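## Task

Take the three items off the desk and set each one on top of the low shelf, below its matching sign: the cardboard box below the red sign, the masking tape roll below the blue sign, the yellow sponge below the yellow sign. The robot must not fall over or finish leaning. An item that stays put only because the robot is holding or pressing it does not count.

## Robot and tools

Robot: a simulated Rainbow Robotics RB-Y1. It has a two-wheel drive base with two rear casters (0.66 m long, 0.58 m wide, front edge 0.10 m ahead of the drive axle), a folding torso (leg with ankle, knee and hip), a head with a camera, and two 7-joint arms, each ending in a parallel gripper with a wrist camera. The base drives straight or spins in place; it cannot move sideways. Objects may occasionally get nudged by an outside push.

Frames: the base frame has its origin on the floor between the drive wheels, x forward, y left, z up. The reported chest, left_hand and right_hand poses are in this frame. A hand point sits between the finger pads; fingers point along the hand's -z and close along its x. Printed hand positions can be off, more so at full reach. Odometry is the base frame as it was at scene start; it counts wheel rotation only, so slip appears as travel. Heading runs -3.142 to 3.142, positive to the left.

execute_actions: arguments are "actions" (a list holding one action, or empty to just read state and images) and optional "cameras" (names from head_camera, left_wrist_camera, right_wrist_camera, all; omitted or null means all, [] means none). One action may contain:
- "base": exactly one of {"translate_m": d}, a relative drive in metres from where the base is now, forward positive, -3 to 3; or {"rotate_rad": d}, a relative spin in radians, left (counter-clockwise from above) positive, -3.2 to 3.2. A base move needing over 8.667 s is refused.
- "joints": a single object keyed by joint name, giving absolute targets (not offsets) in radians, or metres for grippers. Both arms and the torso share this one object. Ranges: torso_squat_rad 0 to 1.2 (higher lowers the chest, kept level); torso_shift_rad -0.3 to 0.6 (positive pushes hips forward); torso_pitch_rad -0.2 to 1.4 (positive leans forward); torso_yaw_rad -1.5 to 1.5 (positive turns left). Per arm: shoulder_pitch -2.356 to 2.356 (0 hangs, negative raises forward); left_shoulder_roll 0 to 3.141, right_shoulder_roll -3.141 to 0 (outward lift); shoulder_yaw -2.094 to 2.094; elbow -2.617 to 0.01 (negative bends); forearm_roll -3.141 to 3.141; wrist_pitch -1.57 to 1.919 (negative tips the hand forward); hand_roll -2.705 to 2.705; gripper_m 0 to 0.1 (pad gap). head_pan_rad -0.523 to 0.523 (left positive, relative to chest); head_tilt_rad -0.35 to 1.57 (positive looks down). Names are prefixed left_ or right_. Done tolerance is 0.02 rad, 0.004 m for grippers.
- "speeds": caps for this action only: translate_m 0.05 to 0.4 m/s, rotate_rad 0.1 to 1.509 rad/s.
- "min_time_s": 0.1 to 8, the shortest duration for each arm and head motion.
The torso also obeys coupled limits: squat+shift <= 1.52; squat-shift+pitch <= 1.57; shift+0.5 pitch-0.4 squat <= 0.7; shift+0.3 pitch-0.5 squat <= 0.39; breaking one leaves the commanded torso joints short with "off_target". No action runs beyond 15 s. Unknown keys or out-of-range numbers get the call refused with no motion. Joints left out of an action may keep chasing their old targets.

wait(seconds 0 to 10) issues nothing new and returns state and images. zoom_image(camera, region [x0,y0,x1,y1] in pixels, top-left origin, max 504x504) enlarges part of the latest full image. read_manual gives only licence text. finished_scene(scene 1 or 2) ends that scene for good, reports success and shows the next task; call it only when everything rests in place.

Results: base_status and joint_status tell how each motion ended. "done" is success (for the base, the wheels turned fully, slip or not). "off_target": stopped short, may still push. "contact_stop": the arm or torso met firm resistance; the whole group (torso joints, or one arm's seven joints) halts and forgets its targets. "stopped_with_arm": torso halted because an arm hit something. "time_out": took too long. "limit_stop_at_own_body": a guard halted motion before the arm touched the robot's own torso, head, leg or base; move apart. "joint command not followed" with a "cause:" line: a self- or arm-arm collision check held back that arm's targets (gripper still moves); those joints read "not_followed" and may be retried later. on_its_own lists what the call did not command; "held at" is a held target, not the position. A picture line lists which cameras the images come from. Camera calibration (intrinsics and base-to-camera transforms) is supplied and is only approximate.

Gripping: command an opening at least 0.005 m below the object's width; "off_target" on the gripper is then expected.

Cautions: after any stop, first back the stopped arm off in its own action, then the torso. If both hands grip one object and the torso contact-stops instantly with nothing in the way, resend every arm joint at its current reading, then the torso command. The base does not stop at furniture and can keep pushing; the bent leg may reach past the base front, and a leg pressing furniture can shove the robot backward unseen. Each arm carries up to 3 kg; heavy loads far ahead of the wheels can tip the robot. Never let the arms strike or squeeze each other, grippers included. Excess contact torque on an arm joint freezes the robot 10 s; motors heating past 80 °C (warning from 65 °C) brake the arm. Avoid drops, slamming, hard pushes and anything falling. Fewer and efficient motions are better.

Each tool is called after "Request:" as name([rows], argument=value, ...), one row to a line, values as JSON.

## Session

Request:
execute_actions([
  {"joints":{"head_tilt_rad":0.2}},
], cameras=["head_camera"])

Scene clock: 0.73 s.
base_odometry: x=+0.000 y=+0.000 heading=+0.000 (m, m, rad; odometry frame)
base_status: not commanded
joint_positions: torso_squat_rad=+0.350 torso_shift_rad=+0.000 torso_pitch_rad=-0.001 torso_yaw_rad=+0.000 left_shoulder_pitch_rad=+0.015 left_shoulder_roll_rad=+0.012 left_shoulder_yaw_rad=-0.036 left_elbow_rad=-0.287 left_forearm_roll_rad=+0.013 left_wrist_pitch_rad=-0.025 left_hand_roll_rad=-0.037 left_gripper_m=+0.100 right_shoulder_pitch_rad=-0.005 right_shoulder_roll_rad=-0.032 right_shoulder_yaw_rad=-0.036 right_elbow_rad=-0.144 right_forearm_roll_rad=+0.020 right_wrist_pitch_rad=+0.050 right_hand_roll_rad=-0.020 right_gripper_m=+0.100 head_pan_rad=+0.001 head_tilt_rad=+0.200
joint_status: all done
chest: x=-0.2286 y=+0.0005 z=+1.2476 quat_wxyz=(+1.000, +0.000, +0.000, +0.000) (m; base frame)
left_hand: x=-0.0943 y=+0.2248 z=+0.5758 quat_wxyz=(+0.988, +0.005, -0.149, -0.028) (m; base frame)
right_hand: x=-0.1657 y=-0.2466 z=+0.5653 quat_wxyz=(+0.998, -0.018, -0.050, -0.016) (m; base frame)
pictures: head_camera
camera_calibration (this result's frames):
head_camera: T_world_to_cam=[[-0.0431191, -0.997255, 0.0601885, -0.0966738], [-0.192359, -0.0508303, -0.980007, 1.43314], [0.980377, -0.0538349, -0.18964, 0.425823], [0, 0, 0, 1]] pos_world=[-0.145958, -0.000637408, 1.49106]
Images, in order (width x height): head_camera 896x504.

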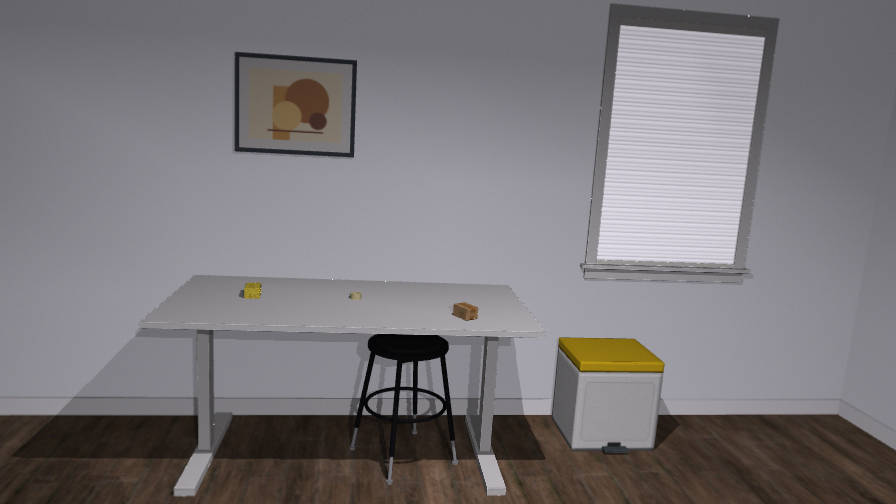

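Request:
execute_actions([
  {"base":{"translate_m":1.6},"joints":{"torso_pitch_rad":0.3,"head_tilt_rad":0.4,"right_shoulder_pitch_rad":-0.48,"right_elbow_rad":-1.85,"right_wrist_pitch_rad":1.85,"right_shoulder_roll_rad":-0.1,"right_shoulder_yaw_rad":0,"right_forearm_roll_rad":0,"right_hand_roll_rad":0,"left_shoulder_pitch_rad":-0.9,"left_elbow_rad":-1.85,"left_wrist_pitch_rad":1.85,"left_shoulder_roll_rad":0.2,"left_shoulder_yaw_rad":0,"left_forearm_roll_rad":0,"left_hand_roll_rad":-1.0}},
], cameras=["head_camera"])

Scene clock: 6.43 s.
base_odometry: x=+1.600 y=+0.000 heading=+0.000 (m, m, rad; odometry frame)
base_status: done
joint_positions: torso_squat_rad=+0.350 torso_shift_rad=-0.001 torso_pitch_rad=+0.300 torso_yaw_rad=+0.000 left_shoulder_pitch_rad=-0.900 left_shoulder_roll_rad=+0.200 left_shoulder_yaw_rad=+0.000 left_elbow_rad=-1.850 left_forearm_roll_rad=+0.000 left_wrist_pitch_rad=+1.850 left_hand_roll_rad=-1.000 left_gripper_m=+0.100 right_shoulder_pitch_rad=-0.480 right_shoulder_roll_rad=-0.100 right_shoulder_yaw_rad=+0.000 right_elbow_rad=-1.850 right_forearm_roll_rad=+0.000 right_wrist_pitch_rad=+1.850 right_hand_roll_rad=+0.000 right_gripper_m=+0.100 head_pan_rad=+0.001 head_tilt_rad=+0.400
joint_status: all done
chest: x=-0.1369 y=+0.0005 z=+1.2337 quat_wxyz=(+0.989, +0.000, +0.149, +0.000) (m; base frame)
left_hand: x=+0.3767 y=+0.1770 z=+1.0723 quat_wxyz=(+0.776, +0.199, -0.214, -0.559) (m; base frame)
right_hand: x=+0.2420 y=-0.2034 z=+0.8955 quat_wxyz=(+0.993, -0.038, -0.080, +0.077) (m; base frame)
pictures: head_camera
camera_calibration (this result's frames):
head_camera: T_world_to_cam=[[-0.00910639, -0.997233, 0.0737814, -0.105781], [-0.639272, -0.0509314, -0.767292, 1.10621], [0.768927, -0.0541536, -0.637039, 0.8958], [0, 0, 0, 1]] pos_world=[0.0174037, -0.000636017, 1.42725]
Images, in order (width x height): head_camera 896x504.

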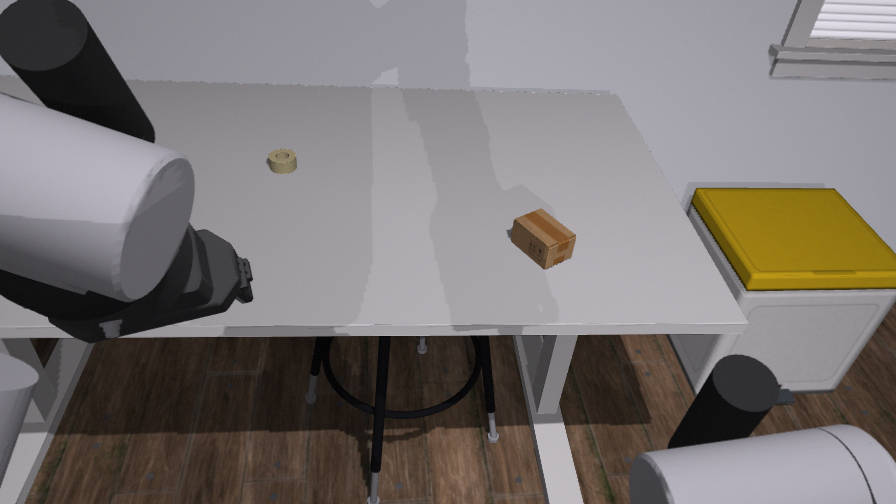

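Request:
execute_actions([
  {"base":{"translate_m":0.6},"joints":{"head_tilt_rad":0.7,"right_hand_roll_rad":-0.9,"torso_squat_rad":0.45}},
], cameras=["head_camera","right_wrist_camera"])

Scene clock: 9.67 s.
base_odometry: x=+2.200 y=+0.000 heading=+0.000 (m, m, rad; odometry frame)
base_status: done
joint_positions: torso_squat_rad=+0.450 torso_shift_rad=-0.001 torso_pitch_rad=+0.300 torso_yaw_rad=+0.000 left_shoulder_pitch_rad=-0.900 left_shoulder_roll_rad=+0.200 left_shoulder_yaw_rad=+0.000 left_elbow_rad=-1.850 left_forearm_roll_rad=+0.000 left_wrist_pitch_rad=+1.850 left_hand_roll_rad=-1.000 left_gripper_m=+0.100 right_shoulder_pitch_rad=-0.480 right_shoulder_roll_rad=-0.100 right_shoulder_yaw_rad=+0.000 right_elbow_rad=-1.850 right_forearm_roll_rad=+0.000 right_wrist_pitch_rad=+1.850 right_hand_roll_rad=-0.900 right_gripper_m=+0.100 head_pan_rad=+0.001 head_tilt_rad=+0.700
joint_status: all done
chest: x=-0.1369 y=+0.0005 z=+1.2064 quat_wxyz=(+0.989, +0.000, +0.149, +0.000) (m; base frame)
left_hand: x=+0.3767 y=+0.1770 z=+1.0450 quat_wxyz=(+0.776, +0.199, -0.214, -0.559) (m; base frame)
right_hand: x=+0.2420 y=-0.2035 z=+0.8681 quat_wxyz=(+0.928, +0.001, -0.088, -0.363) (m; base frame)
pictures: head_camera, right_wrist_camera
camera_calibration (this result's frames):
head_camera: T_world_to_cam=[[0.0129837, -0.99721, 0.0735137, -0.102149], [-0.837473, -0.0510141, -0.544093, 0.763527], [0.546325, -0.0545014, -0.835798, 1.14224], [0, 0, 0, 1]] pos_world=[0.0167266, -0.00065934, 1.37762]
right_wrist_camera: T_world_to_cam=[[-0.710202, 0.688647, -0.146213, 0.438535], [0.456307, 0.608447, 0.649289, -0.517448], [0.536094, 0.394408, -0.746355, 0.685931], [0, 0, 0, 1]] pos_world=[0.179841, -0.257692, 0.912041]
Images, in order (width x height): head_camera 896x504, right_wrist_camera 644x364.

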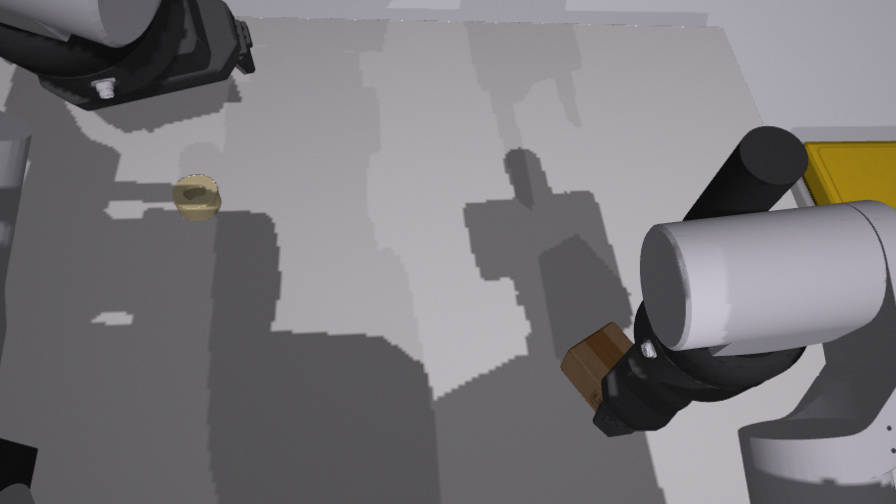

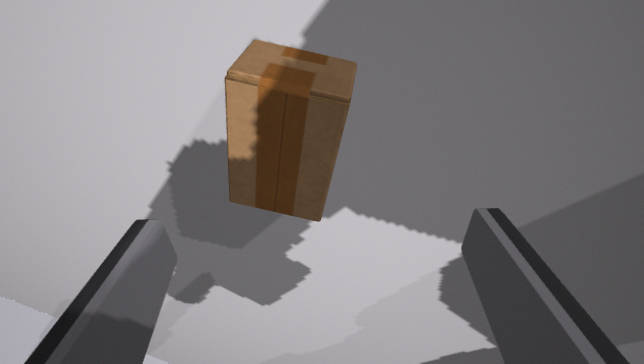

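Request:
execute_actions([
  {"base":{"translate_m":0.03},"joints":{"right_hand_roll_rad":-1.02,"right_shoulder_roll_rad":-0.13,"torso_squat_rad":0.58}},
], cameras=["right_wrist_camera"])

Request:
execute_actions([
  {"joints":{"torso_squat_rad":0.685}},
], cameras=["right_wrist_camera"])

Scene clock: 12.10 s.
base_odometry: x=+2.230 y=+0.000 heading=+0.000 (m, m, rad; odometry frame)
base_status: done
joint_positions: torso_squat_rad=+0.580 torso_shift_rad=-0.001 torso_pitch_rad=+0.300 torso_yaw_rad=+0.000 left_shoulder_pitch_rad=-0.900 left_shoulder_roll_rad=+0.200 left_shoulder_yaw_rad=+0.000 left_elbow_rad=-1.850 left_forearm_roll_rad=+0.000 left_wrist_pitch_rad=+1.850 left_hand_roll_rad=-1.000 left_gripper_m=+0.100 right_shoulder_pitch_rad=-0.480 right_shoulder_roll_rad=-0.130 right_shoulder_yaw_rad=+0.000 right_elbow_rad=-1.850 right_forearm_roll_rad=+0.000 right_wrist_pitch_rad=+1.850 right_hand_roll_rad=-1.020 right_gripper_m=+0.100 head_pan_rad=+0.001 head_tilt_rad=+0.700
joint_status: all done
chest: x=-0.1369 y=+0.0005 z=+1.1617 quat_wxyz=(+0.989, +0.000, +0.149, +0.000) (m; base frame)
left_hand: x=+0.3767 y=+0.1769 z=+1.0003 quat_wxyz=(+0.776, +0.199, -0.214, -0.559) (m; base frame)
right_hand: x=+0.2441 y=-0.2172 z=+0.8248 quat_wxyz=(+0.903, -0.006, -0.096, -0.419) (m; base frame)
pictures: right_wrist_camera
camera_calibration (this result's frames):
right_wrist_camera: T_world_to_cam=[[-0.618661, 0.768689, -0.162404, 0.451517], [0.51837, 0.554704, 0.650842, -0.509998], [0.590382, 0.318465, -0.741639, 0.624319], [0, 0, 0, 1]] pos_world=[0.175117, -0.263002, 0.868276]
Images, in order (width x height): right_wrist_camera 644x364.

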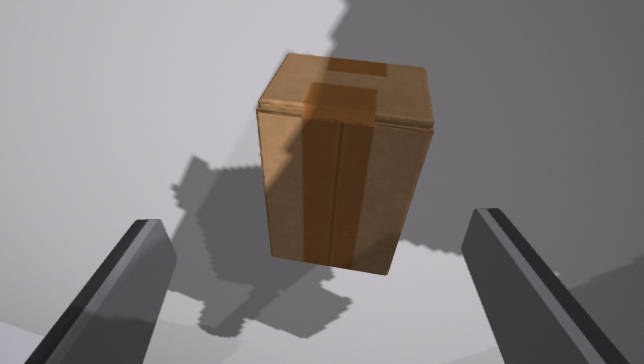

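Scene clock: 13.23 s.
base_odometry: x=+2.230 y=+0.000 heading=+0.000 (m, m, rad; odometry frame)
base_status: not commanded
joint_positions: torso_squat_rad=+0.685 torso_shift_rad=-0.001 torso_pitch_rad=+0.300 torso_yaw_rad=+0.000 left_shoulder_pitch_rad=-0.900 left_shoulder_roll_rad=+0.200 left_shoulder_yaw_rad=+0.000 left_elbow_rad=-1.850 left_forearm_roll_rad=+0.000 left_wrist_pitch_rad=+1.850 left_hand_roll_rad=-1.000 left_gripper_m=+0.100 right_shoulder_pitch_rad=-0.480 right_shoulder_roll_rad=-0.130 right_shoulder_yaw_rad=+0.000 right_elbow_rad=-1.850 right_forearm_roll_rad=+0.000 right_wrist_pitch_rad=+1.850 right_hand_roll_rad=-1.020 right_gripper_m=+0.100 head_pan_rad=+0.001 head_tilt_rad=+0.700
joint_status: all done
chest: x=-0.1369 y=+0.0005 z=+1.1182 quat_wxyz=(+0.989, +0.000, +0.149, +0.000) (m; base frame)
left_hand: x=+0.3767 y=+0.1769 z=+0.9569 quat_wxyz=(+0.776, +0.199, -0.214, -0.559) (m; base frame)
right_hand: x=+0.2441 y=-0.2172 z=+0.7814 quat_wxyz=(+0.903, -0.006, -0.096, -0.419) (m; base frame)
pictures: right_wrist_camera
camera_calibration (this result's frames):
right_wrist_camera: T_world_to_cam=[[-0.618664, 0.768693, -0.162379, 0.44447], [0.518402, 0.554703, 0.650818, -0.481713], [0.590351, 0.31846, -0.741666, 0.592119], [0, 0, 0, 1]] pos_world=[0.175141, -0.26302, 0.824834]
Images, in order (width x height): right_wrist_camera 644x364.

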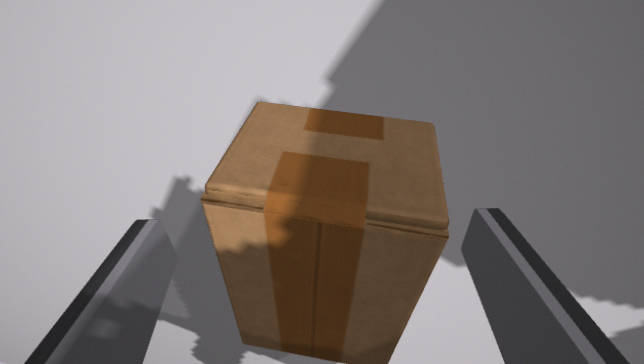

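Request:
execute_actions([
  {"base":{"translate_m":0.02},"joints":{"torso_squat_rad":0.71,"right_shoulder_roll_rad":-0.09,"right_hand_roll_rad":-1.08}},
], cameras=["right_wrist_camera"])

Request:
execute_actions([
  {"joints":{"right_gripper_m":0.03}},
], cameras=["right_wrist_camera"])

Scene clock: 14.47 s.
base_odometry: x=+2.250 y=+0.000 heading=+0.000 (m, m, rad; odometry frame)
base_status: done
joint_positions: torso_squat_rad=+0.710 torso_shift_rad=+0.000 torso_pitch_rad=+0.300 torso_yaw_rad=+0.000 left_shoulder_pitch_rad=-0.900 left_shoulder_roll_rad=+0.200 left_shoulder_yaw_rad=+0.000 left_elbow_rad=-1.850 left_forearm_roll_rad=+0.000 left_wrist_pitch_rad=+1.850 left_hand_roll_rad=-1.000 left_gripper_m=+0.100 right_shoulder_pitch_rad=-0.480 right_shoulder_roll_rad=-0.090 right_shoulder_yaw_rad=+0.000 right_elbow_rad=-1.850 right_forearm_roll_rad=+0.000 right_wrist_pitch_rad=+1.850 right_hand_roll_rad=-1.080 right_gripper_m=+0.100 head_pan_rad=+0.001 head_tilt_rad=+0.700
joint_status: all done
chest: x=-0.1368 y=+0.0005 z=+1.1070 quat_wxyz=(+0.989, +0.000, +0.149, +0.000) (m; base frame)
left_hand: x=+0.3768 y=+0.1770 z=+0.9455 quat_wxyz=(+0.776, +0.199, -0.214, -0.559) (m; base frame)
right_hand: x=+0.2414 y=-0.1989 z=+0.7682 quat_wxyz=(+0.892, +0.013, -0.085, -0.444) (m; base frame)
pictures: right_wrist_camera
camera_calibration (this result's frames):
right_wrist_camera: T_world_to_cam=[[-0.577407, 0.8072, -0.122596, 0.393765], [0.547597, 0.494251, 0.675169, -0.519681], [0.605589, 0.322714, -0.727405, 0.564296], [0, 0, 0, 1]] pos_world=[0.170207, -0.2431, 0.809618]
Images, in order (width x height): right_wrist_camera 644x364.

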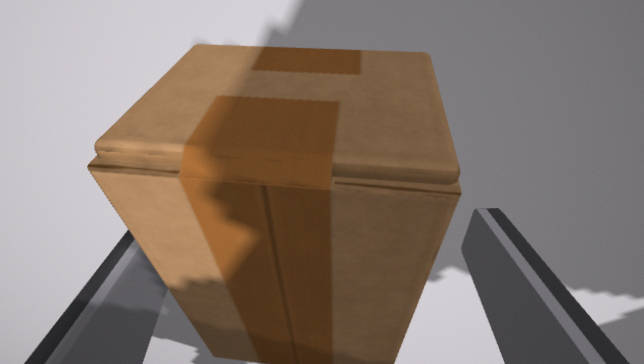

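Scene clock: 15.67 s.
base_odometry: x=+2.250 y=+0.000 heading=+0.000 (m, m, rad; odometry frame)
base_status: not commanded
joint_positions: torso_squat_rad=+0.710 torso_shift_rad=+0.000 torso_pitch_rad=+0.300 torso_yaw_rad=+0.000 left_shoulder_pitch_rad=-0.900 left_shoulder_roll_rad=+0.200 left_shoulder_yaw_rad=+0.000 left_elbow_rad=-1.850 left_forearm_roll_rad=+0.000 left_wrist_pitch_rad=+1.850 left_hand_roll_rad=-1.000 left_gripper_m=+0.100 right_shoulder_pitch_rad=-0.480 right_shoulder_roll_rad=-0.090 right_shoulder_yaw_rad=+0.000 right_elbow_rad=-1.850 right_forearm_roll_rad=+0.000 right_wrist_pitch_rad=+1.850 right_hand_roll_rad=-1.080 right_gripper_m=+0.063 head_pan_rad=+0.001 head_tilt_rad=+0.700
joint_status: right_gripper_m off_target (ended at +0.063, target +0.030)
chest: x=-0.1368 y=+0.0005 z=+1.1070 quat_wxyz=(+0.989, +0.000, +0.149, +0.000) (m; base frame)
left_hand: x=+0.3768 y=+0.1770 z=+0.9455 quat_wxyz=(+0.776, +0.199, -0.214, -0.559) (m; base frame)
right_hand: x=+0.2414 y=-0.1989 z=+0.7683 quat_wxyz=(+0.892, +0.013, -0.085, -0.444) (m; base frame)
pictures: right_wrist_camera
camera_calibration (this result's frames):
right_wrist_camera: T_world_to_cam=[[-0.577395, 0.807195, -0.122683, 0.393834], [0.54747, 0.494244, 0.675278, -0.519782], [0.605716, 0.322737, -0.727289, 0.564213], [0, 0, 0, 1]] pos_world=[0.17021, -0.243094, 0.80966]
Images, in order (width x height): right_wrist_camera 644x364.

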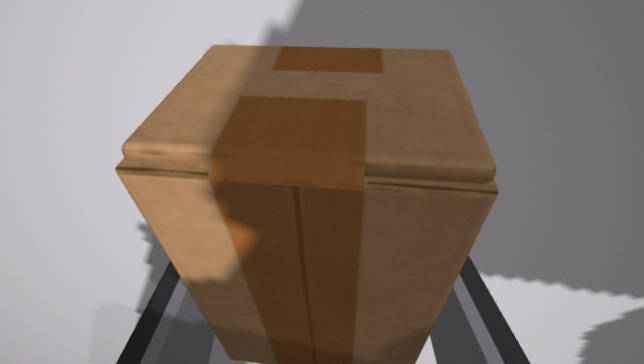

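Request:
execute_actions([
  {"joints":{"torso_squat_rad":0.5,"right_shoulder_pitch_rad":-0.75,"right_shoulder_roll_rad":-0.15,"right_elbow_rad":-2.1},"min_time_s":2},
], cameras=[])

Request:
execute_actions([
  {"base":{"translate_m":-0.09},"joints":{"torso_pitch_rad":0.5,"head_tilt_rad":0.4,"left_shoulder_pitch_rad":-1.16,"left_shoulder_roll_rad":0.365,"left_elbow_rad":-1.07,"left_wrist_pitch_rad":1.23,"left_hand_roll_rad":-0.85}},
], cameras=["left_wrist_camera"])

Scene clock: 18.17 s.
base_odometry: x=+2.250 y=+0.000 heading=+0.000 (m, m, rad; odometry frame)
base_status: not commanded
joint_positions: torso_squat_rad=+0.500 torso_shift_rad=-0.001 torso_pitch_rad=+0.300 torso_yaw_rad=+0.000 left_shoulder_pitch_rad=-0.900 left_shoulder_roll_rad=+0.200 left_shoulder_yaw_rad=+0.000 left_elbow_rad=-1.850 left_forearm_roll_rad=+0.000 left_wrist_pitch_rad=+1.850 left_hand_roll_rad=-1.000 left_gripper_m=+0.100 right_shoulder_pitch_rad=-0.750 right_shoulder_roll_rad=-0.150 right_shoulder_yaw_rad=+0.000 right_elbow_rad=-2.100 right_forearm_roll_rad=+0.000 right_wrist_pitch_rad=+1.850 right_hand_roll_rad=-1.080 right_gripper_m=+0.063 head_pan_rad=+0.001 head_tilt_rad=+0.700
joint_status: all done
chest: x=-0.1369 y=+0.0005 z=+1.1904 quat_wxyz=(+0.989, +0.000, +0.149, +0.000) (m; base frame)
left_hand: x=+0.3767 y=+0.1770 z=+1.0290 quat_wxyz=(+0.776, +0.199, -0.214, -0.559) (m; base frame)
right_hand: x=+0.3417 y=-0.1672 z=+1.0358 quat_wxyz=(+0.862, +0.135, -0.303, -0.383) (m; base frame)
pictures: none
No camera images: the call's "cameras" was empty. Leave "cameras" out to get every camera's image.

Scene clock: 19.63 s.
base_odometry: x=+2.160 y=+0.000 heading=+0.000 (m, m, rad; odometry frame)
base_status: done
joint_positions: torso_squat_rad=+0.500 torso_shift_rad=+0.000 torso_pitch_rad=+0.500 torso_yaw_rad=+0.000 left_shoulder_pitch_rad=-1.160 left_shoulder_roll_rad=+0.365 left_shoulder_yaw_rad=+0.000 left_elbow_rad=-1.070 left_forearm_roll_rad=+0.000 left_wrist_pitch_rad=+1.230 left_hand_roll_rad=-0.850 left_gripper_m=+0.100 right_shoulder_pitch_rad=-0.750 right_shoulder_roll_rad=-0.150 right_shoulder_yaw_rad=+0.000 right_elbow_rad=-2.100 right_forearm_roll_rad=+0.000 right_wrist_pitch_rad=+1.850 right_hand_roll_rad=-1.080 right_gripper_m=+0.063 head_pan_rad=+0.001 head_tilt_rad=+0.400
joint_status: all done
chest: x=-0.0800 y=+0.0005 z=+1.1664 quat_wxyz=(+0.969, +0.000, +0.247, +0.000) (m; base frame)
left_hand: x=+0.5240 y=+0.2558 z=+0.8522 quat_wxyz=(+0.821, +0.223, -0.168, -0.498) (m; base frame)
right_hand: x=+0.3584 y=-0.1673 z=+0.9199 quat_wxyz=(+0.888, +0.096, -0.216, -0.395) (m; base frame)
pictures: left_wrist_camera
camera_calibration (this result's frames):
left_wrist_camera: T_world_to_cam=[[0.425183, -0.904558, 0.0315389, -0.00995226], [-0.893784, -0.414114, 0.172221, 0.458021], [-0.142723, -0.101414, -0.984553, 1.02566], [0, 0, 0, 1]] pos_world=[0.55999, 0.284688, 0.931255]
Images, in order (width x height): left_wrist_camera 644x364.

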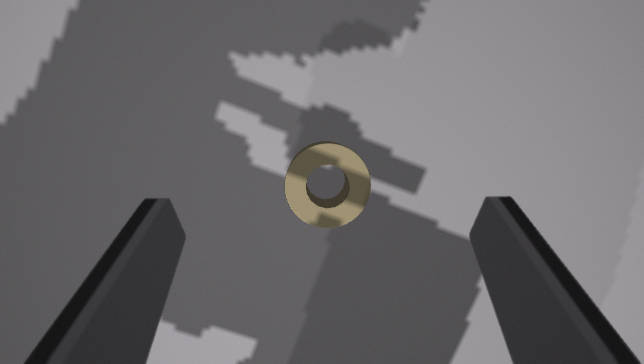

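Request:
execute_actions([
  {"base":{"translate_m":0.01},"joints":{"torso_squat_rad":0.72}},
], cameras=["left_wrist_camera"])

Scene clock: 21.30 s.
base_odometry: x=+2.170 y=+0.000 heading=+0.000 (m, m, rad; odometry frame)
base_status: done
joint_positions: torso_squat_rad=+0.720 torso_shift_rad=-0.001 torso_pitch_rad=+0.500 torso_yaw_rad=+0.000 left_shoulder_pitch_rad=-1.160 left_shoulder_roll_rad=+0.365 left_shoulder_yaw_rad=+0.000 left_elbow_rad=-1.070 left_forearm_roll_rad=+0.000 left_wrist_pitch_rad=+1.230 left_hand_roll_rad=-0.850 left_gripper_m=+0.100 right_shoulder_pitch_rad=-0.750 right_shoulder_roll_rad=-0.150 right_shoulder_yaw_rad=+0.000 right_elbow_rad=-2.100 right_forearm_roll_rad=+0.000 right_wrist_pitch_rad=+1.850 right_hand_roll_rad=-1.080 right_gripper_m=+0.063 head_pan_rad=+0.001 head_tilt_rad=+0.400
joint_status: all done
chest: x=-0.0800 y=+0.0004 z=+1.0783 quat_wxyz=(+0.969, +0.000, +0.247, +0.000) (m; base frame)
left_hand: x=+0.5241 y=+0.2557 z=+0.7643 quat_wxyz=(+0.821, +0.223, -0.168, -0.498) (m; base frame)
right_hand: x=+0.3584 y=-0.1673 z=+0.8319 quat_wxyz=(+0.888, +0.096, -0.216, -0.395) (m; base frame)
pictures: left_wrist_camera
camera_calibration (this result's frames):
left_wrist_camera: T_world_to_cam=[[0.42513, -0.904578, 0.0316656, -0.00734836], [-0.893847, -0.414066, 0.172007, 0.473397], [-0.142482, -0.101429, -0.984587, 0.939045], [0, 0, 0, 1]] pos_world=[0.560066, 0.284617, 0.843377]
Images, in order (width x height): left_wrist_camera 644x364.

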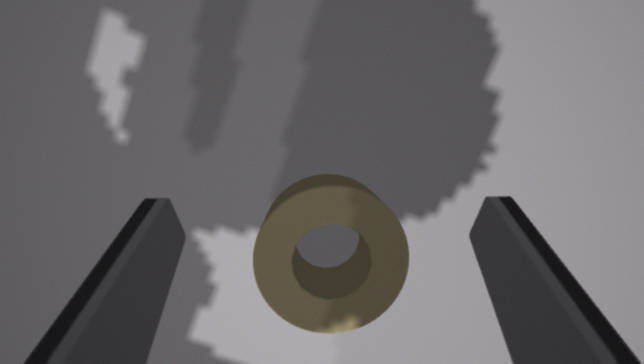

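Request:
execute_actions([
  {"joints":{"torso_squat_rad":0.745}},
], cameras=[])

Request:
execute_actions([
  {"joints":{"left_gripper_m":0.02}},
], cameras=["left_wrist_camera"])

Request:
execute_actions([
  {"joints":{"torso_squat_rad":0.55}},
], cameras=[])

Request:
execute_actions([
  {"base":{"translate_m":-1.5},"joints":{"torso_squat_rad":0.5,"head_tilt_rad":-0.35,"head_pan_rad":0.5}},
], cameras=[])

Request:
execute_actions([
  {"base":{"rotate_rad":1.9}},
], cameras=["head_camera"])

Request:
execute_actions([
  {"base":{"rotate_rad":1.1}},
], cameras=["head_camera"])

Scene clock: 22.30 s.
base_odometry: x=+2.170 y=+0.000 heading=+0.000 (m, m, rad; odometry frame)
base_status: not commanded
joint_positions: torso_squat_rad=+0.745 torso_shift_rad=-0.001 torso_pitch_rad=+0.499 torso_yaw_rad=+0.000 left_shoulder_pitch_rad=-1.161 left_shoulder_roll_rad=+0.365 left_shoulder_yaw_rad=+0.000 left_elbow_rad=-1.071 left_forearm_roll_rad=+0.000 left_wrist_pitch_rad=+1.230 left_hand_roll_rad=-0.850 left_gripper_m=+0.100 right_shoulder_pitch_rad=-0.750 right_shoulder_roll_rad=-0.150 right_shoulder_yaw_rad=+0.000 right_elbow_rad=-2.100 right_forearm_roll_rad=+0.000 right_wrist_pitch_rad=+1.850 right_hand_roll_rad=-1.080 right_gripper_m=+0.063 head_pan_rad=+0.001 head_tilt_rad=+0.400
joint_status: all done
chest: x=-0.0802 y=+0.0004 z=+1.0667 quat_wxyz=(+0.969, +0.000, +0.247, +0.000) (m; base frame)
left_hand: x=+0.5245 y=+0.2557 z=+0.7537 quat_wxyz=(+0.821, +0.224, -0.169, -0.498) (m; base frame)
right_hand: x=+0.3583 y=-0.1673 z=+0.8205 quat_wxyz=(+0.888, +0.096, -0.216, -0.395) (m; base frame)
pictures: none
No camera images: the call's "cameras" was empty. Leave "cameras" out to get every camera's image.

Scene clock: 23.57 s.
base_odometry: x=+2.170 y=+0.000 heading=+0.000 (m, m, rad; odometry frame)
base_status: not commanded
joint_positions: torso_squat_rad=+0.745 torso_shift_rad=-0.001 torso_pitch_rad=+0.500 torso_yaw_rad=+0.000 left_shoulder_pitch_rad=-1.161 left_shoulder_roll_rad=+0.365 left_shoulder_yaw_rad=+0.000 left_elbow_rad=-1.070 left_forearm_roll_rad=+0.000 left_wrist_pitch_rad=+1.230 left_hand_roll_rad=-0.850 left_gripper_m=+0.049 right_shoulder_pitch_rad=-0.750 right_shoulder_roll_rad=-0.150 right_shoulder_yaw_rad=+0.000 right_elbow_rad=-2.100 right_forearm_roll_rad=+0.000 right_wrist_pitch_rad=+1.850 right_hand_roll_rad=-1.080 right_gripper_m=+0.063 head_pan_rad=+0.001 head_tilt_rad=+0.400
joint_status: left_gripper_m off_target (ended at +0.049, target +0.020)
chest: x=-0.0801 y=+0.0004 z=+1.0667 quat_wxyz=(+0.969, +0.000, +0.247, +0.000) (m; base frame)
left_hand: x=+0.5244 y=+0.2558 z=+0.7533 quat_wxyz=(+0.821, +0.224, -0.168, -0.498) (m; base frame)
right_hand: x=+0.3583 y=-0.1673 z=+0.8203 quat_wxyz=(+0.888, +0.096, -0.216, -0.395) (m; base frame)
pictures: left_wrist_camera
camera_calibration (this result's frames):
left_wrist_camera: T_world_to_cam=[[0.425069, -0.904597, 0.0319297, -0.00721351], [-0.894079, -0.414101, 0.170712, 0.47672], [-0.141204, -0.101112, -0.984803, 0.927698], [0, 0, 0, 1]] pos_world=[0.560286, 0.284686, 0.832449]
Images, in order (width x height): left_wrist_camera 644x364.

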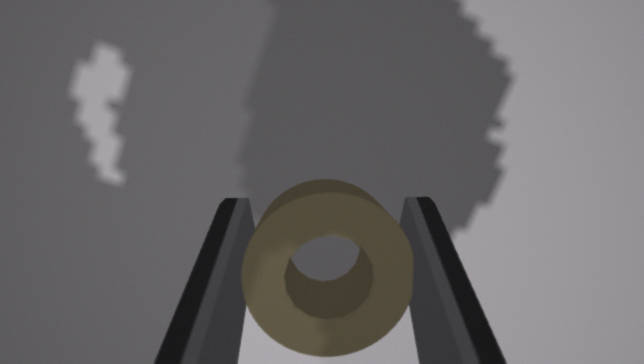

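Scene clock: 25.03 s.
base_odometry: x=+2.170 y=+0.000 heading=+0.000 (m, m, rad; odometry frame)
base_status: not commanded
joint_positions: torso_squat_rad=+0.550 torso_shift_rad=-0.001 torso_pitch_rad=+0.500 torso_yaw_rad=+0.000 left_shoulder_pitch_rad=-1.160 left_shoulder_roll_rad=+0.365 left_shoulder_yaw_rad=+0.000 left_elbow_rad=-1.070 left_forearm_roll_rad=+0.000 left_wrist_pitch_rad=+1.230 left_hand_roll_rad=-0.850 left_gripper_m=+0.049 right_shoulder_pitch_rad=-0.750 right_shoulder_roll_rad=-0.150 right_shoulder_yaw_rad=+0.000 right_elbow_rad=-2.100 right_forearm_roll_rad=+0.000 right_wrist_pitch_rad=+1.850 right_hand_roll_rad=-1.080 right_gripper_m=+0.063 head_pan_rad=+0.001 head_tilt_rad=+0.400
joint_status: all done
chest: x=-0.0800 y=+0.0004 z=+1.1488 quat_wxyz=(+0.969, +0.000, +0.247, +0.000) (m; base frame)
left_hand: x=+0.5243 y=+0.2558 z=+0.8351 quat_wxyz=(+0.821, +0.223, -0.168, -0.498) (m; base frame)
right_hand: x=+0.3583 y=-0.1673 z=+0.9024 quat_wxyz=(+0.888, +0.096, -0.216, -0.395) (m; base frame)
pictures: none
No camera images: the call's "cameras" was empty. Leave "cameras" out to get every camera's image.

Scene clock: 30.33 s.
base_odometry: x=+0.670 y=+0.000 heading=+0.000 (m, m, rad; odometry frame)
base_status: done
joint_positions: torso_squat_rad=+0.500 torso_shift_rad=-0.001 torso_pitch_rad=+0.500 torso_yaw_rad=+0.000 left_shoulder_pitch_rad=-1.160 left_shoulder_roll_rad=+0.365 left_shoulder_yaw_rad=+0.000 left_elbow_rad=-1.070 left_forearm_roll_rad=+0.000 left_wrist_pitch_rad=+1.230 left_hand_roll_rad=-0.850 left_gripper_m=+0.049 right_shoulder_pitch_rad=-0.750 right_shoulder_roll_rad=-0.150 right_shoulder_yaw_rad=+0.000 right_elbow_rad=-2.100 right_forearm_roll_rad=+0.000 right_wrist_pitch_rad=+1.850 right_hand_roll_rad=-1.080 right_gripper_m=+0.063 head_pan_rad=+0.500 head_tilt_rad=-0.350
joint_status: all done
chest: x=-0.0801 y=+0.0004 z=+1.1664 quat_wxyz=(+0.969, +0.000, +0.247, +0.000) (m; base frame)
left_hand: x=+0.5242 y=+0.2559 z=+0.8526 quat_wxyz=(+0.821, +0.223, -0.168, -0.498) (m; base frame)
right_hand: x=+0.3583 y=-0.1673 z=+0.9199 quat_wxyz=(+0.888, +0.096, -0.216, -0.395) (m; base frame)
pictures: none
No camera images: the call's "cameras" was empty. Leave "cameras" out to get every camera's image.

Scene clock: 34.57 s.
base_odometry: x=+0.670 y=+0.000 heading=+1.899 (m, m, rad; odometry frame)
base_status: done
joint_positions: torso_squat_rad=+0.500 torso_shift_rad=-0.001 torso_pitch_rad=+0.500 torso_yaw_rad=+0.000 left_shoulder_pitch_rad=-1.160 left_shoulder_roll_rad=+0.365 left_shoulder_yaw_rad=+0.000 left_elbow_rad=-1.070 left_forearm_roll_rad=+0.000 left_wrist_pitch_rad=+1.230 left_hand_roll_rad=-0.850 left_gripper_m=+0.049 right_shoulder_pitch_rad=-0.750 right_shoulder_roll_rad=-0.150 right_shoulder_yaw_rad=+0.000 right_elbow_rad=-2.100 right_forearm_roll_rad=+0.000 right_wrist_pitch_rad=+1.850 right_hand_roll_rad=-1.080 right_gripper_m=+0.063 head_pan_rad=+0.500 head_tilt_rad=-0.350
joint_status: not commanded
chest: x=-0.0801 y=+0.0005 z=+1.1664 quat_wxyz=(+0.969, +0.000, +0.247, +0.000) (m; base frame)
left_hand: x=+0.5242 y=+0.2558 z=+0.8526 quat_wxyz=(+0.821, +0.223, -0.168, -0.498) (m; base frame)
right_hand: x=+0.3583 y=-0.1673 z=+0.9199 quat_wxyz=(+0.888, +0.096, -0.216, -0.395) (m; base frame)
pictures: head_camera
camera_calibration (this result's frames):
head_camera: T_world_to_cam=[[0.380573, -0.90794, -0.175526, 0.219591], [-0.160308, 0.122162, -0.979478, 1.36385], [0.91075, 0.400901, -0.0990581, 0.0481544], [0, 0, 0, 1]] pos_world=[0.0912094, 0.0134589, 1.37918]
Images, in order (width x height): head_camera 896x504.

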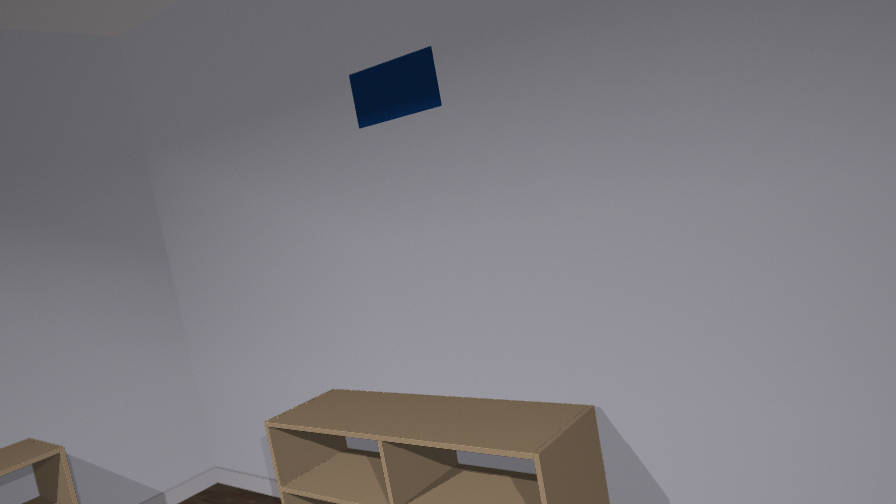

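Scene clock: 37.87 s.
base_odometry: x=+0.670 y=+0.000 heading=+2.999 (m, m, rad; odometry frame)
base_status: done
joint_positions: torso_squat_rad=+0.500 torso_shift_rad=-0.001 torso_pitch_rad=+0.500 torso_yaw_rad=+0.000 left_shoulder_pitch_rad=-1.160 left_shoulder_roll_rad=+0.365 left_shoulder_yaw_rad=+0.000 left_elbow_rad=-1.070 left_forearm_roll_rad=+0.000 left_wrist_pitch_rad=+1.230 left_hand_roll_rad=-0.850 left_gripper_m=+0.049 right_shoulder_pitch_rad=-0.750 right_shoulder_roll_rad=-0.150 right_shoulder_yaw_rad=+0.000 right_elbow_rad=-2.100 right_forearm_roll_rad=+0.000 right_wrist_pitch_rad=+1.850 right_hand_roll_rad=-1.080 right_gripper_m=+0.063 head_pan_rad=+0.500 head_tilt_rad=-0.350
joint_status: not commanded
chest: x=-0.0801 y=+0.0005 z=+1.1664 quat_wxyz=(+0.969, +0.000, +0.247, +0.000) (m; base frame)
left_hand: x=+0.5242 y=+0.2558 z=+0.8526 quat_wxyz=(+0.821, +0.223, -0.168, -0.498) (m; base frame)
right_hand: x=+0.3583 y=-0.1673 z=+0.9199 quat_wxyz=(+0.888, +0.096, -0.216, -0.395) (m; base frame)
pictures: head_camera
camera_calibration (this result's frames):
head_camera: T_world_to_cam=[[0.38057, -0.907943, -0.175519, 0.219584], [-0.160307, 0.122155, -0.979479, 1.36386], [0.910752, 0.400897, -0.0990613, 0.0481577], [0, 0, 0, 1]] pos_world=[0.0912093, 0.0134615, 1.37918]
Images, in order (width x height): head_camera 896x504.

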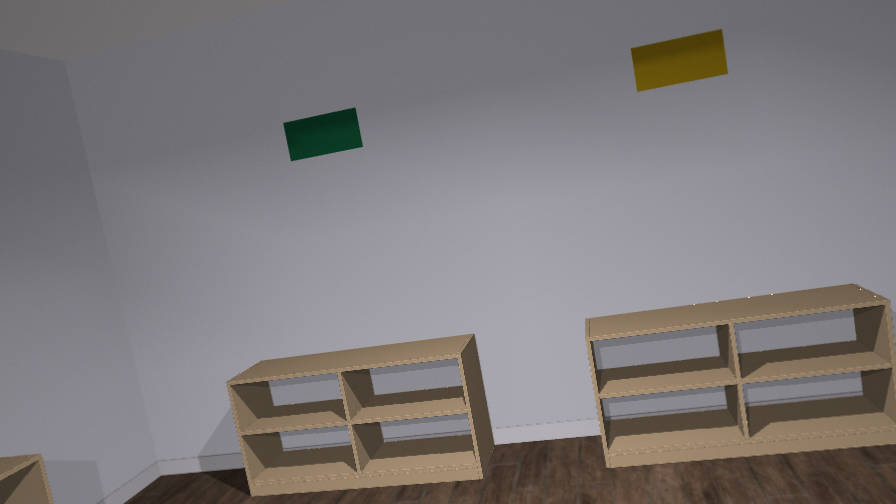

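Request:
execute_actions([
  {"base":{"rotate_rad":1.018},"joints":{"head_pan_rad":0.2}},
], cameras=["head_camera"])

Request:
execute_actions([
  {"base":{"translate_m":2.03},"joints":{"head_pan_rad":0,"head_tilt_rad":0.2,"left_shoulder_pitch_rad":-1.0,"left_elbow_rad":-1.5,"left_wrist_pitch_rad":1.5},"min_time_s":2},
], cameras=[])

Request:
execute_actions([
  {"base":{"rotate_rad":0.795}},
], cameras=["head_camera"])

Scene clock: 41.43 s.
base_odometry: x=+0.670 y=+0.000 heading=-2.267 (m, m, rad; odometry frame)
base_status: done
joint_positions: torso_squat_rad=+0.500 torso_shift_rad=-0.001 torso_pitch_rad=+0.500 torso_yaw_rad=+0.000 left_shoulder_pitch_rad=-1.160 left_shoulder_roll_rad=+0.365 left_shoulder_yaw_rad=+0.000 left_elbow_rad=-1.070 left_forearm_roll_rad=+0.000 left_wrist_pitch_rad=+1.230 left_hand_roll_rad=-0.850 left_gripper_m=+0.049 right_shoulder_pitch_rad=-0.750 right_shoulder_roll_rad=-0.150 right_shoulder_yaw_rad=+0.000 right_elbow_rad=-2.100 right_forearm_roll_rad=+0.000 right_wrist_pitch_rad=+1.850 right_hand_roll_rad=-1.080 right_gripper_m=+0.063 head_pan_rad=+0.200 head_tilt_rad=-0.350
joint_status: all done
chest: x=-0.0801 y=+0.0005 z=+1.1664 quat_wxyz=(+0.969, +0.000, +0.247, +0.000) (m; base frame)
left_hand: x=+0.5242 y=+0.2558 z=+0.8526 quat_wxyz=(+0.821, +0.223, -0.168, -0.498) (m; base frame)
right_hand: x=+0.3583 y=-0.1673 z=+0.9199 quat_wxyz=(+0.888, +0.096, -0.216, -0.395) (m; base frame)
pictures: head_camera
camera_calibration (this result's frames):
head_camera: T_world_to_cam=[[0.128787, -0.990945, -0.0379611, 0.0453345], [-0.141283, 0.0195546, -0.989776, 1.37696], [0.981556, 0.132834, -0.137485, 0.0969943], [0, 0, 0, 1]] pos_world=[0.0934971, 0.00511395, 1.37794]
Images, in order (width x height): head_camera 896x504.

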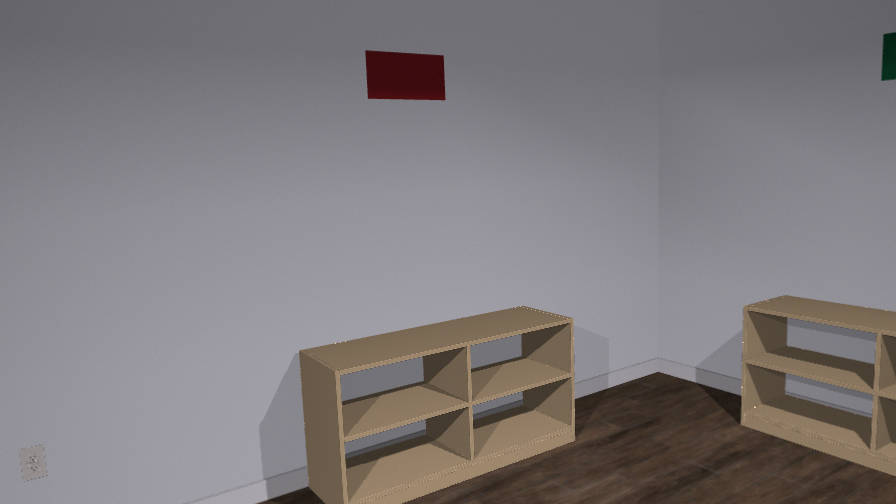

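Scene clock: 47.83 s.
base_odometry: x=-0.631 y=-1.558 heading=-2.267 (m, m, rad; odometry frame)
base_status: done
joint_positions: torso_squat_rad=+0.500 torso_shift_rad=-0.001 torso_pitch_rad=+0.500 torso_yaw_rad=+0.000 left_shoulder_pitch_rad=-1.001 left_shoulder_roll_rad=+0.365 left_shoulder_yaw_rad=+0.000 left_elbow_rad=-1.500 left_forearm_roll_rad=+0.000 left_wrist_pitch_rad=+1.500 left_hand_roll_rad=-0.850 left_gripper_m=+0.049 right_shoulder_pitch_rad=-0.750 right_shoulder_roll_rad=-0.150 right_shoulder_yaw_rad=+0.000 right_elbow_rad=-2.100 right_forearm_roll_rad=+0.000 right_wrist_pitch_rad=+1.850 right_hand_roll_rad=-1.080 right_gripper_m=+0.063 head_pan_rad=+0.000 head_tilt_rad=+0.200
joint_status: all done
chest: x=-0.0800 y=+0.0005 z=+1.1664 quat_wxyz=(+0.969, +0.000, +0.247, +0.000) (m; base frame)
left_hand: x=+0.4774 y=+0.2498 z=+0.8914 quat_wxyz=(+0.820, +0.224, -0.168, -0.499) (m; base frame)
right_hand: x=+0.3584 y=-0.1673 z=+0.9199 quat_wxyz=(+0.888, +0.096, -0.216, -0.395) (m; base frame)
pictures: none
No camera images: the call's "cameras" was empty. Leave "cameras" out to get every camera's image.

Scene clock: 50.70 s.
base_odometry: x=-0.631 y=-1.558 heading=-1.472 (m, m, rad; odometry frame)
base_status: done
joint_positions: torso_squat_rad=+0.500 torso_shift_rad=-0.001 torso_pitch_rad=+0.500 torso_yaw_rad=+0.000 left_shoulder_pitch_rad=-1.000 left_shoulder_roll_rad=+0.365 left_shoulder_yaw_rad=+0.000 left_elbow_rad=-1.500 left_forearm_roll_rad=+0.000 left_wrist_pitch_rad=+1.500 left_hand_roll_rad=-0.850 left_gripper_m=+0.049 right_shoulder_pitch_rad=-0.750 right_shoulder_roll_rad=-0.150 right_shoulder_yaw_rad=+0.000 right_elbow_rad=-2.100 right_forearm_roll_rad=+0.000 right_wrist_pitch_rad=+1.850 right_hand_roll_rad=-1.080 right_gripper_m=+0.063 head_pan_rad=+0.000 head_tilt_rad=+0.200
joint_status: not commanded
chest: x=-0.0800 y=+0.0005 z=+1.1664 quat_wxyz=(+0.969, +0.000, +0.247, +0.000) (m; base frame)
left_hand: x=+0.4774 y=+0.2498 z=+0.8914 quat_wxyz=(+0.820, +0.224, -0.168, -0.499) (m; base frame)
right_hand: x=+0.3584 y=-0.1673 z=+0.9199 quat_wxyz=(+0.888, +0.096, -0.216, -0.395) (m; base frame)
pictures: head_camera
camera_calibration (this result's frames):
head_camera: T_world_to_cam=[[-0.00952103, -0.997231, 0.0737595, -0.098547], [-0.639302, -0.0506481, -0.767286, 1.09831], [0.768897, -0.05446, -0.63705, 0.769639], [0, 0, 0, 1]] pos_world=[0.10944, -0.000732348, 1.34028]
Images, in order (width x height): head_camera 896x504.

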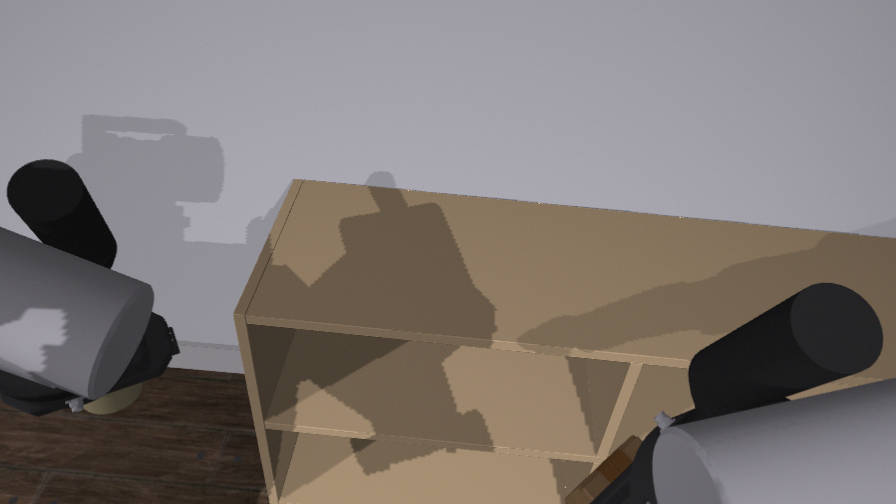

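Request:
execute_actions([
  {"base":{"translate_m":0.56},"joints":{"torso_squat_rad":0.62,"head_tilt_rad":0.5,"right_shoulder_pitch_rad":-0.97,"right_elbow_rad":-1.1,"right_wrist_pitch_rad":1.39,"right_shoulder_roll_rad":-0.1},"min_time_s":2},
], cameras=[])

Request:
execute_actions([
  {"joints":{"torso_squat_rad":0.675}},
], cameras=["head_camera","right_wrist_camera"])

Scene clock: 53.50 s.
base_odometry: x=-0.576 y=-2.115 heading=-1.472 (m, m, rad; odometry frame)
base_status: done
joint_positions: torso_squat_rad=+0.620 torso_shift_rad=+0.000 torso_pitch_rad=+0.500 torso_yaw_rad=+0.000 left_shoulder_pitch_rad=-1.000 left_shoulder_roll_rad=+0.365 left_shoulder_yaw_rad=+0.000 left_elbow_rad=-1.500 left_forearm_roll_rad=+0.000 left_wrist_pitch_rad=+1.500 left_hand_roll_rad=-0.850 left_gripper_m=+0.049 right_shoulder_pitch_rad=-0.970 right_shoulder_roll_rad=-0.100 right_shoulder_yaw_rad=+0.000 right_elbow_rad=-1.100 right_forearm_roll_rad=+0.000 right_wrist_pitch_rad=+1.390 right_hand_roll_rad=-1.080 right_gripper_m=+0.063 head_pan_rad=+0.000 head_tilt_rad=+0.500
joint_status: all done
chest: x=-0.0799 y=+0.0004 z=+1.1218 quat_wxyz=(+0.969, +0.000, +0.247, +0.000) (m; base frame)
left_hand: x=+0.4774 y=+0.2498 z=+0.8467 quat_wxyz=(+0.820, +0.223, -0.168, -0.499) (m; base frame)
right_hand: x=+0.3796 y=-0.1408 z=+0.6831 quat_wxyz=(+0.919, +0.011, -0.077, -0.386) (m; base frame)
pictures: none
No camera images: the call's "cameras" was empty. Leave "cameras" out to get every camera's image.

Scene clock: 54.40 s.
base_odometry: x=-0.576 y=-2.115 heading=-1.472 (m, m, rad; odometry frame)
base_status: not commanded
joint_positions: torso_squat_rad=+0.675 torso_shift_rad=-0.001 torso_pitch_rad=+0.500 torso_yaw_rad=+0.000 left_shoulder_pitch_rad=-1.000 left_shoulder_roll_rad=+0.365 left_shoulder_yaw_rad=+0.000 left_elbow_rad=-1.500 left_forearm_roll_rad=+0.000 left_wrist_pitch_rad=+1.500 left_hand_roll_rad=-0.850 left_gripper_m=+0.049 right_shoulder_pitch_rad=-0.970 right_shoulder_roll_rad=-0.100 right_shoulder_yaw_rad=+0.000 right_elbow_rad=-1.100 right_forearm_roll_rad=+0.000 right_wrist_pitch_rad=+1.390 right_hand_roll_rad=-1.080 right_gripper_m=+0.063 head_pan_rad=+0.000 head_tilt_rad=+0.500
joint_status: all done
chest: x=-0.0800 y=+0.0004 z=+1.0986 quat_wxyz=(+0.969, +0.000, +0.247, +0.000) (m; base frame)
left_hand: x=+0.4773 y=+0.2498 z=+0.8236 quat_wxyz=(+0.820, +0.224, -0.168, -0.499) (m; base frame)
right_hand: x=+0.3796 y=-0.1408 z=+0.6600 quat_wxyz=(+0.919, +0.011, -0.077, -0.386) (m; base frame)
pictures: head_camera, right_wrist_camera
camera_calibration (this result's frames):
head_camera: T_world_to_cam=[[0.0125592, -0.997217, 0.0734864, -0.0940069], [-0.83743, -0.0506492, -0.544193, 0.771335], [0.5464, -0.0547051, -0.835736, 0.985395], [0, 0, 0, 1]] pos_world=[0.108699, -0.000771629, 1.25019]
right_wrist_camera: T_world_to_cam=[[-0.678529, 0.725526, -0.11494, 0.435172], [0.49228, 0.565257, 0.661925, -0.511342], [0.545214, 0.392552, -0.740705, 0.424647], [0, 0, 0, 1]] pos_world=[0.315477, -0.193385, 0.703027]
Images, in order (width x height): head_camera 896x504, right_wrist_camera 644x364.

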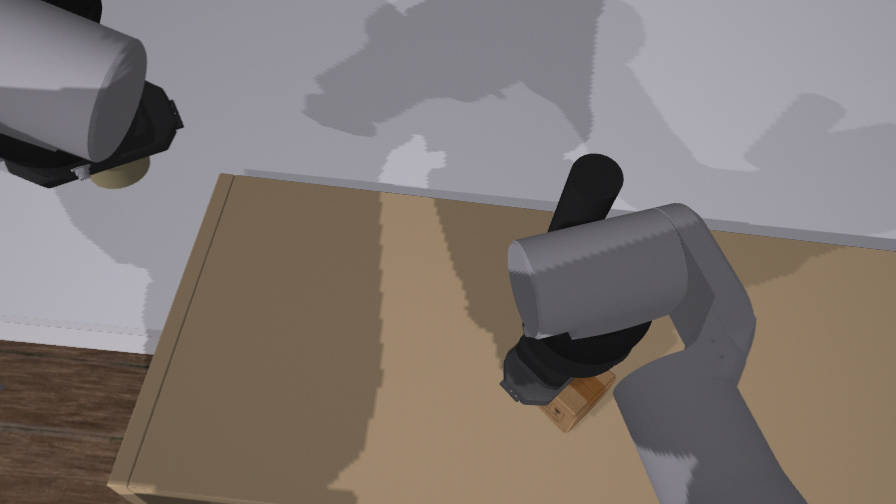

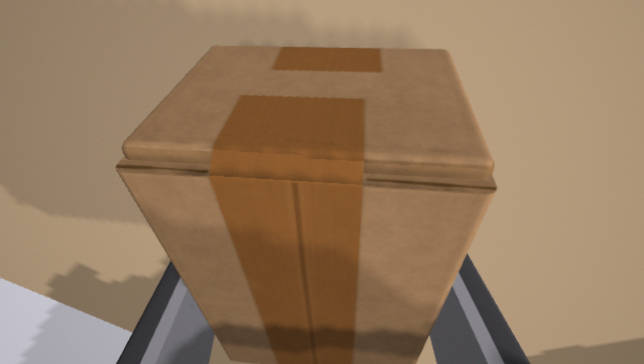

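Request:
execute_actions([
  {"joints":{"torso_squat_rad":0.697}},
], cameras=["right_wrist_camera"])

Scene clock: 55.10 s.
base_odometry: x=-0.576 y=-2.115 heading=-1.472 (m, m, rad; odometry frame)
base_status: not commanded
joint_positions: torso_squat_rad=+0.697 torso_shift_rad=-0.001 torso_pitch_rad=+0.498 torso_yaw_rad=+0.000 left_shoulder_pitch_rad=-1.000 left_shoulder_roll_rad=+0.365 left_shoulder_yaw_rad=+0.000 left_elbow_rad=-1.500 left_forearm_roll_rad=+0.000 left_wrist_pitch_rad=+1.500 left_hand_roll_rad=-0.850 left_gripper_m=+0.049 right_shoulder_pitch_rad=-0.973 right_shoulder_roll_rad=-0.100 right_shoulder_yaw_rad=+0.000 right_elbow_rad=-1.103 right_forearm_roll_rad=+0.000 right_wrist_pitch_rad=+1.390 right_hand_roll_rad=-1.080 right_gripper_m=+0.064 head_pan_rad=+0.000 head_tilt_rad=+0.500
joint_status: all done
chest: x=-0.0809 y=+0.0005 z=+1.0890 quat_wxyz=(+0.969, +0.000, +0.246, +0.000) (m; base frame)
left_hand: x=+0.4770 y=+0.2498 z=+0.8150 quat_wxyz=(+0.820, +0.224, -0.168, -0.499) (m; base frame)
right_hand: x=+0.3817 y=-0.1399 z=+0.6534 quat_wxyz=(+0.919, +0.013, -0.080, -0.386) (m; base frame)
pictures: right_wrist_camera
camera_calibration (this result's frames):
right_wrist_camera: T_world_to_cam=[[-0.678472, 0.724902, -0.119137, 0.437842], [0.486878, 0.56515, 0.666, -0.509067], [0.550115, 0.393857, -0.736376, 0.413792], [0, 0, 0, 1]] pos_world=[0.317283, -0.192668, 0.695909]
Images, in order (width x height): right_wrist_camera 644x364.

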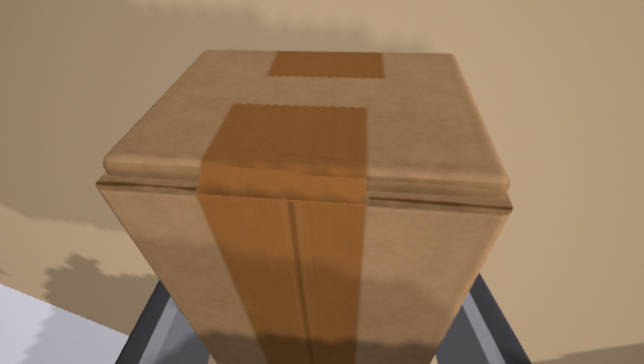

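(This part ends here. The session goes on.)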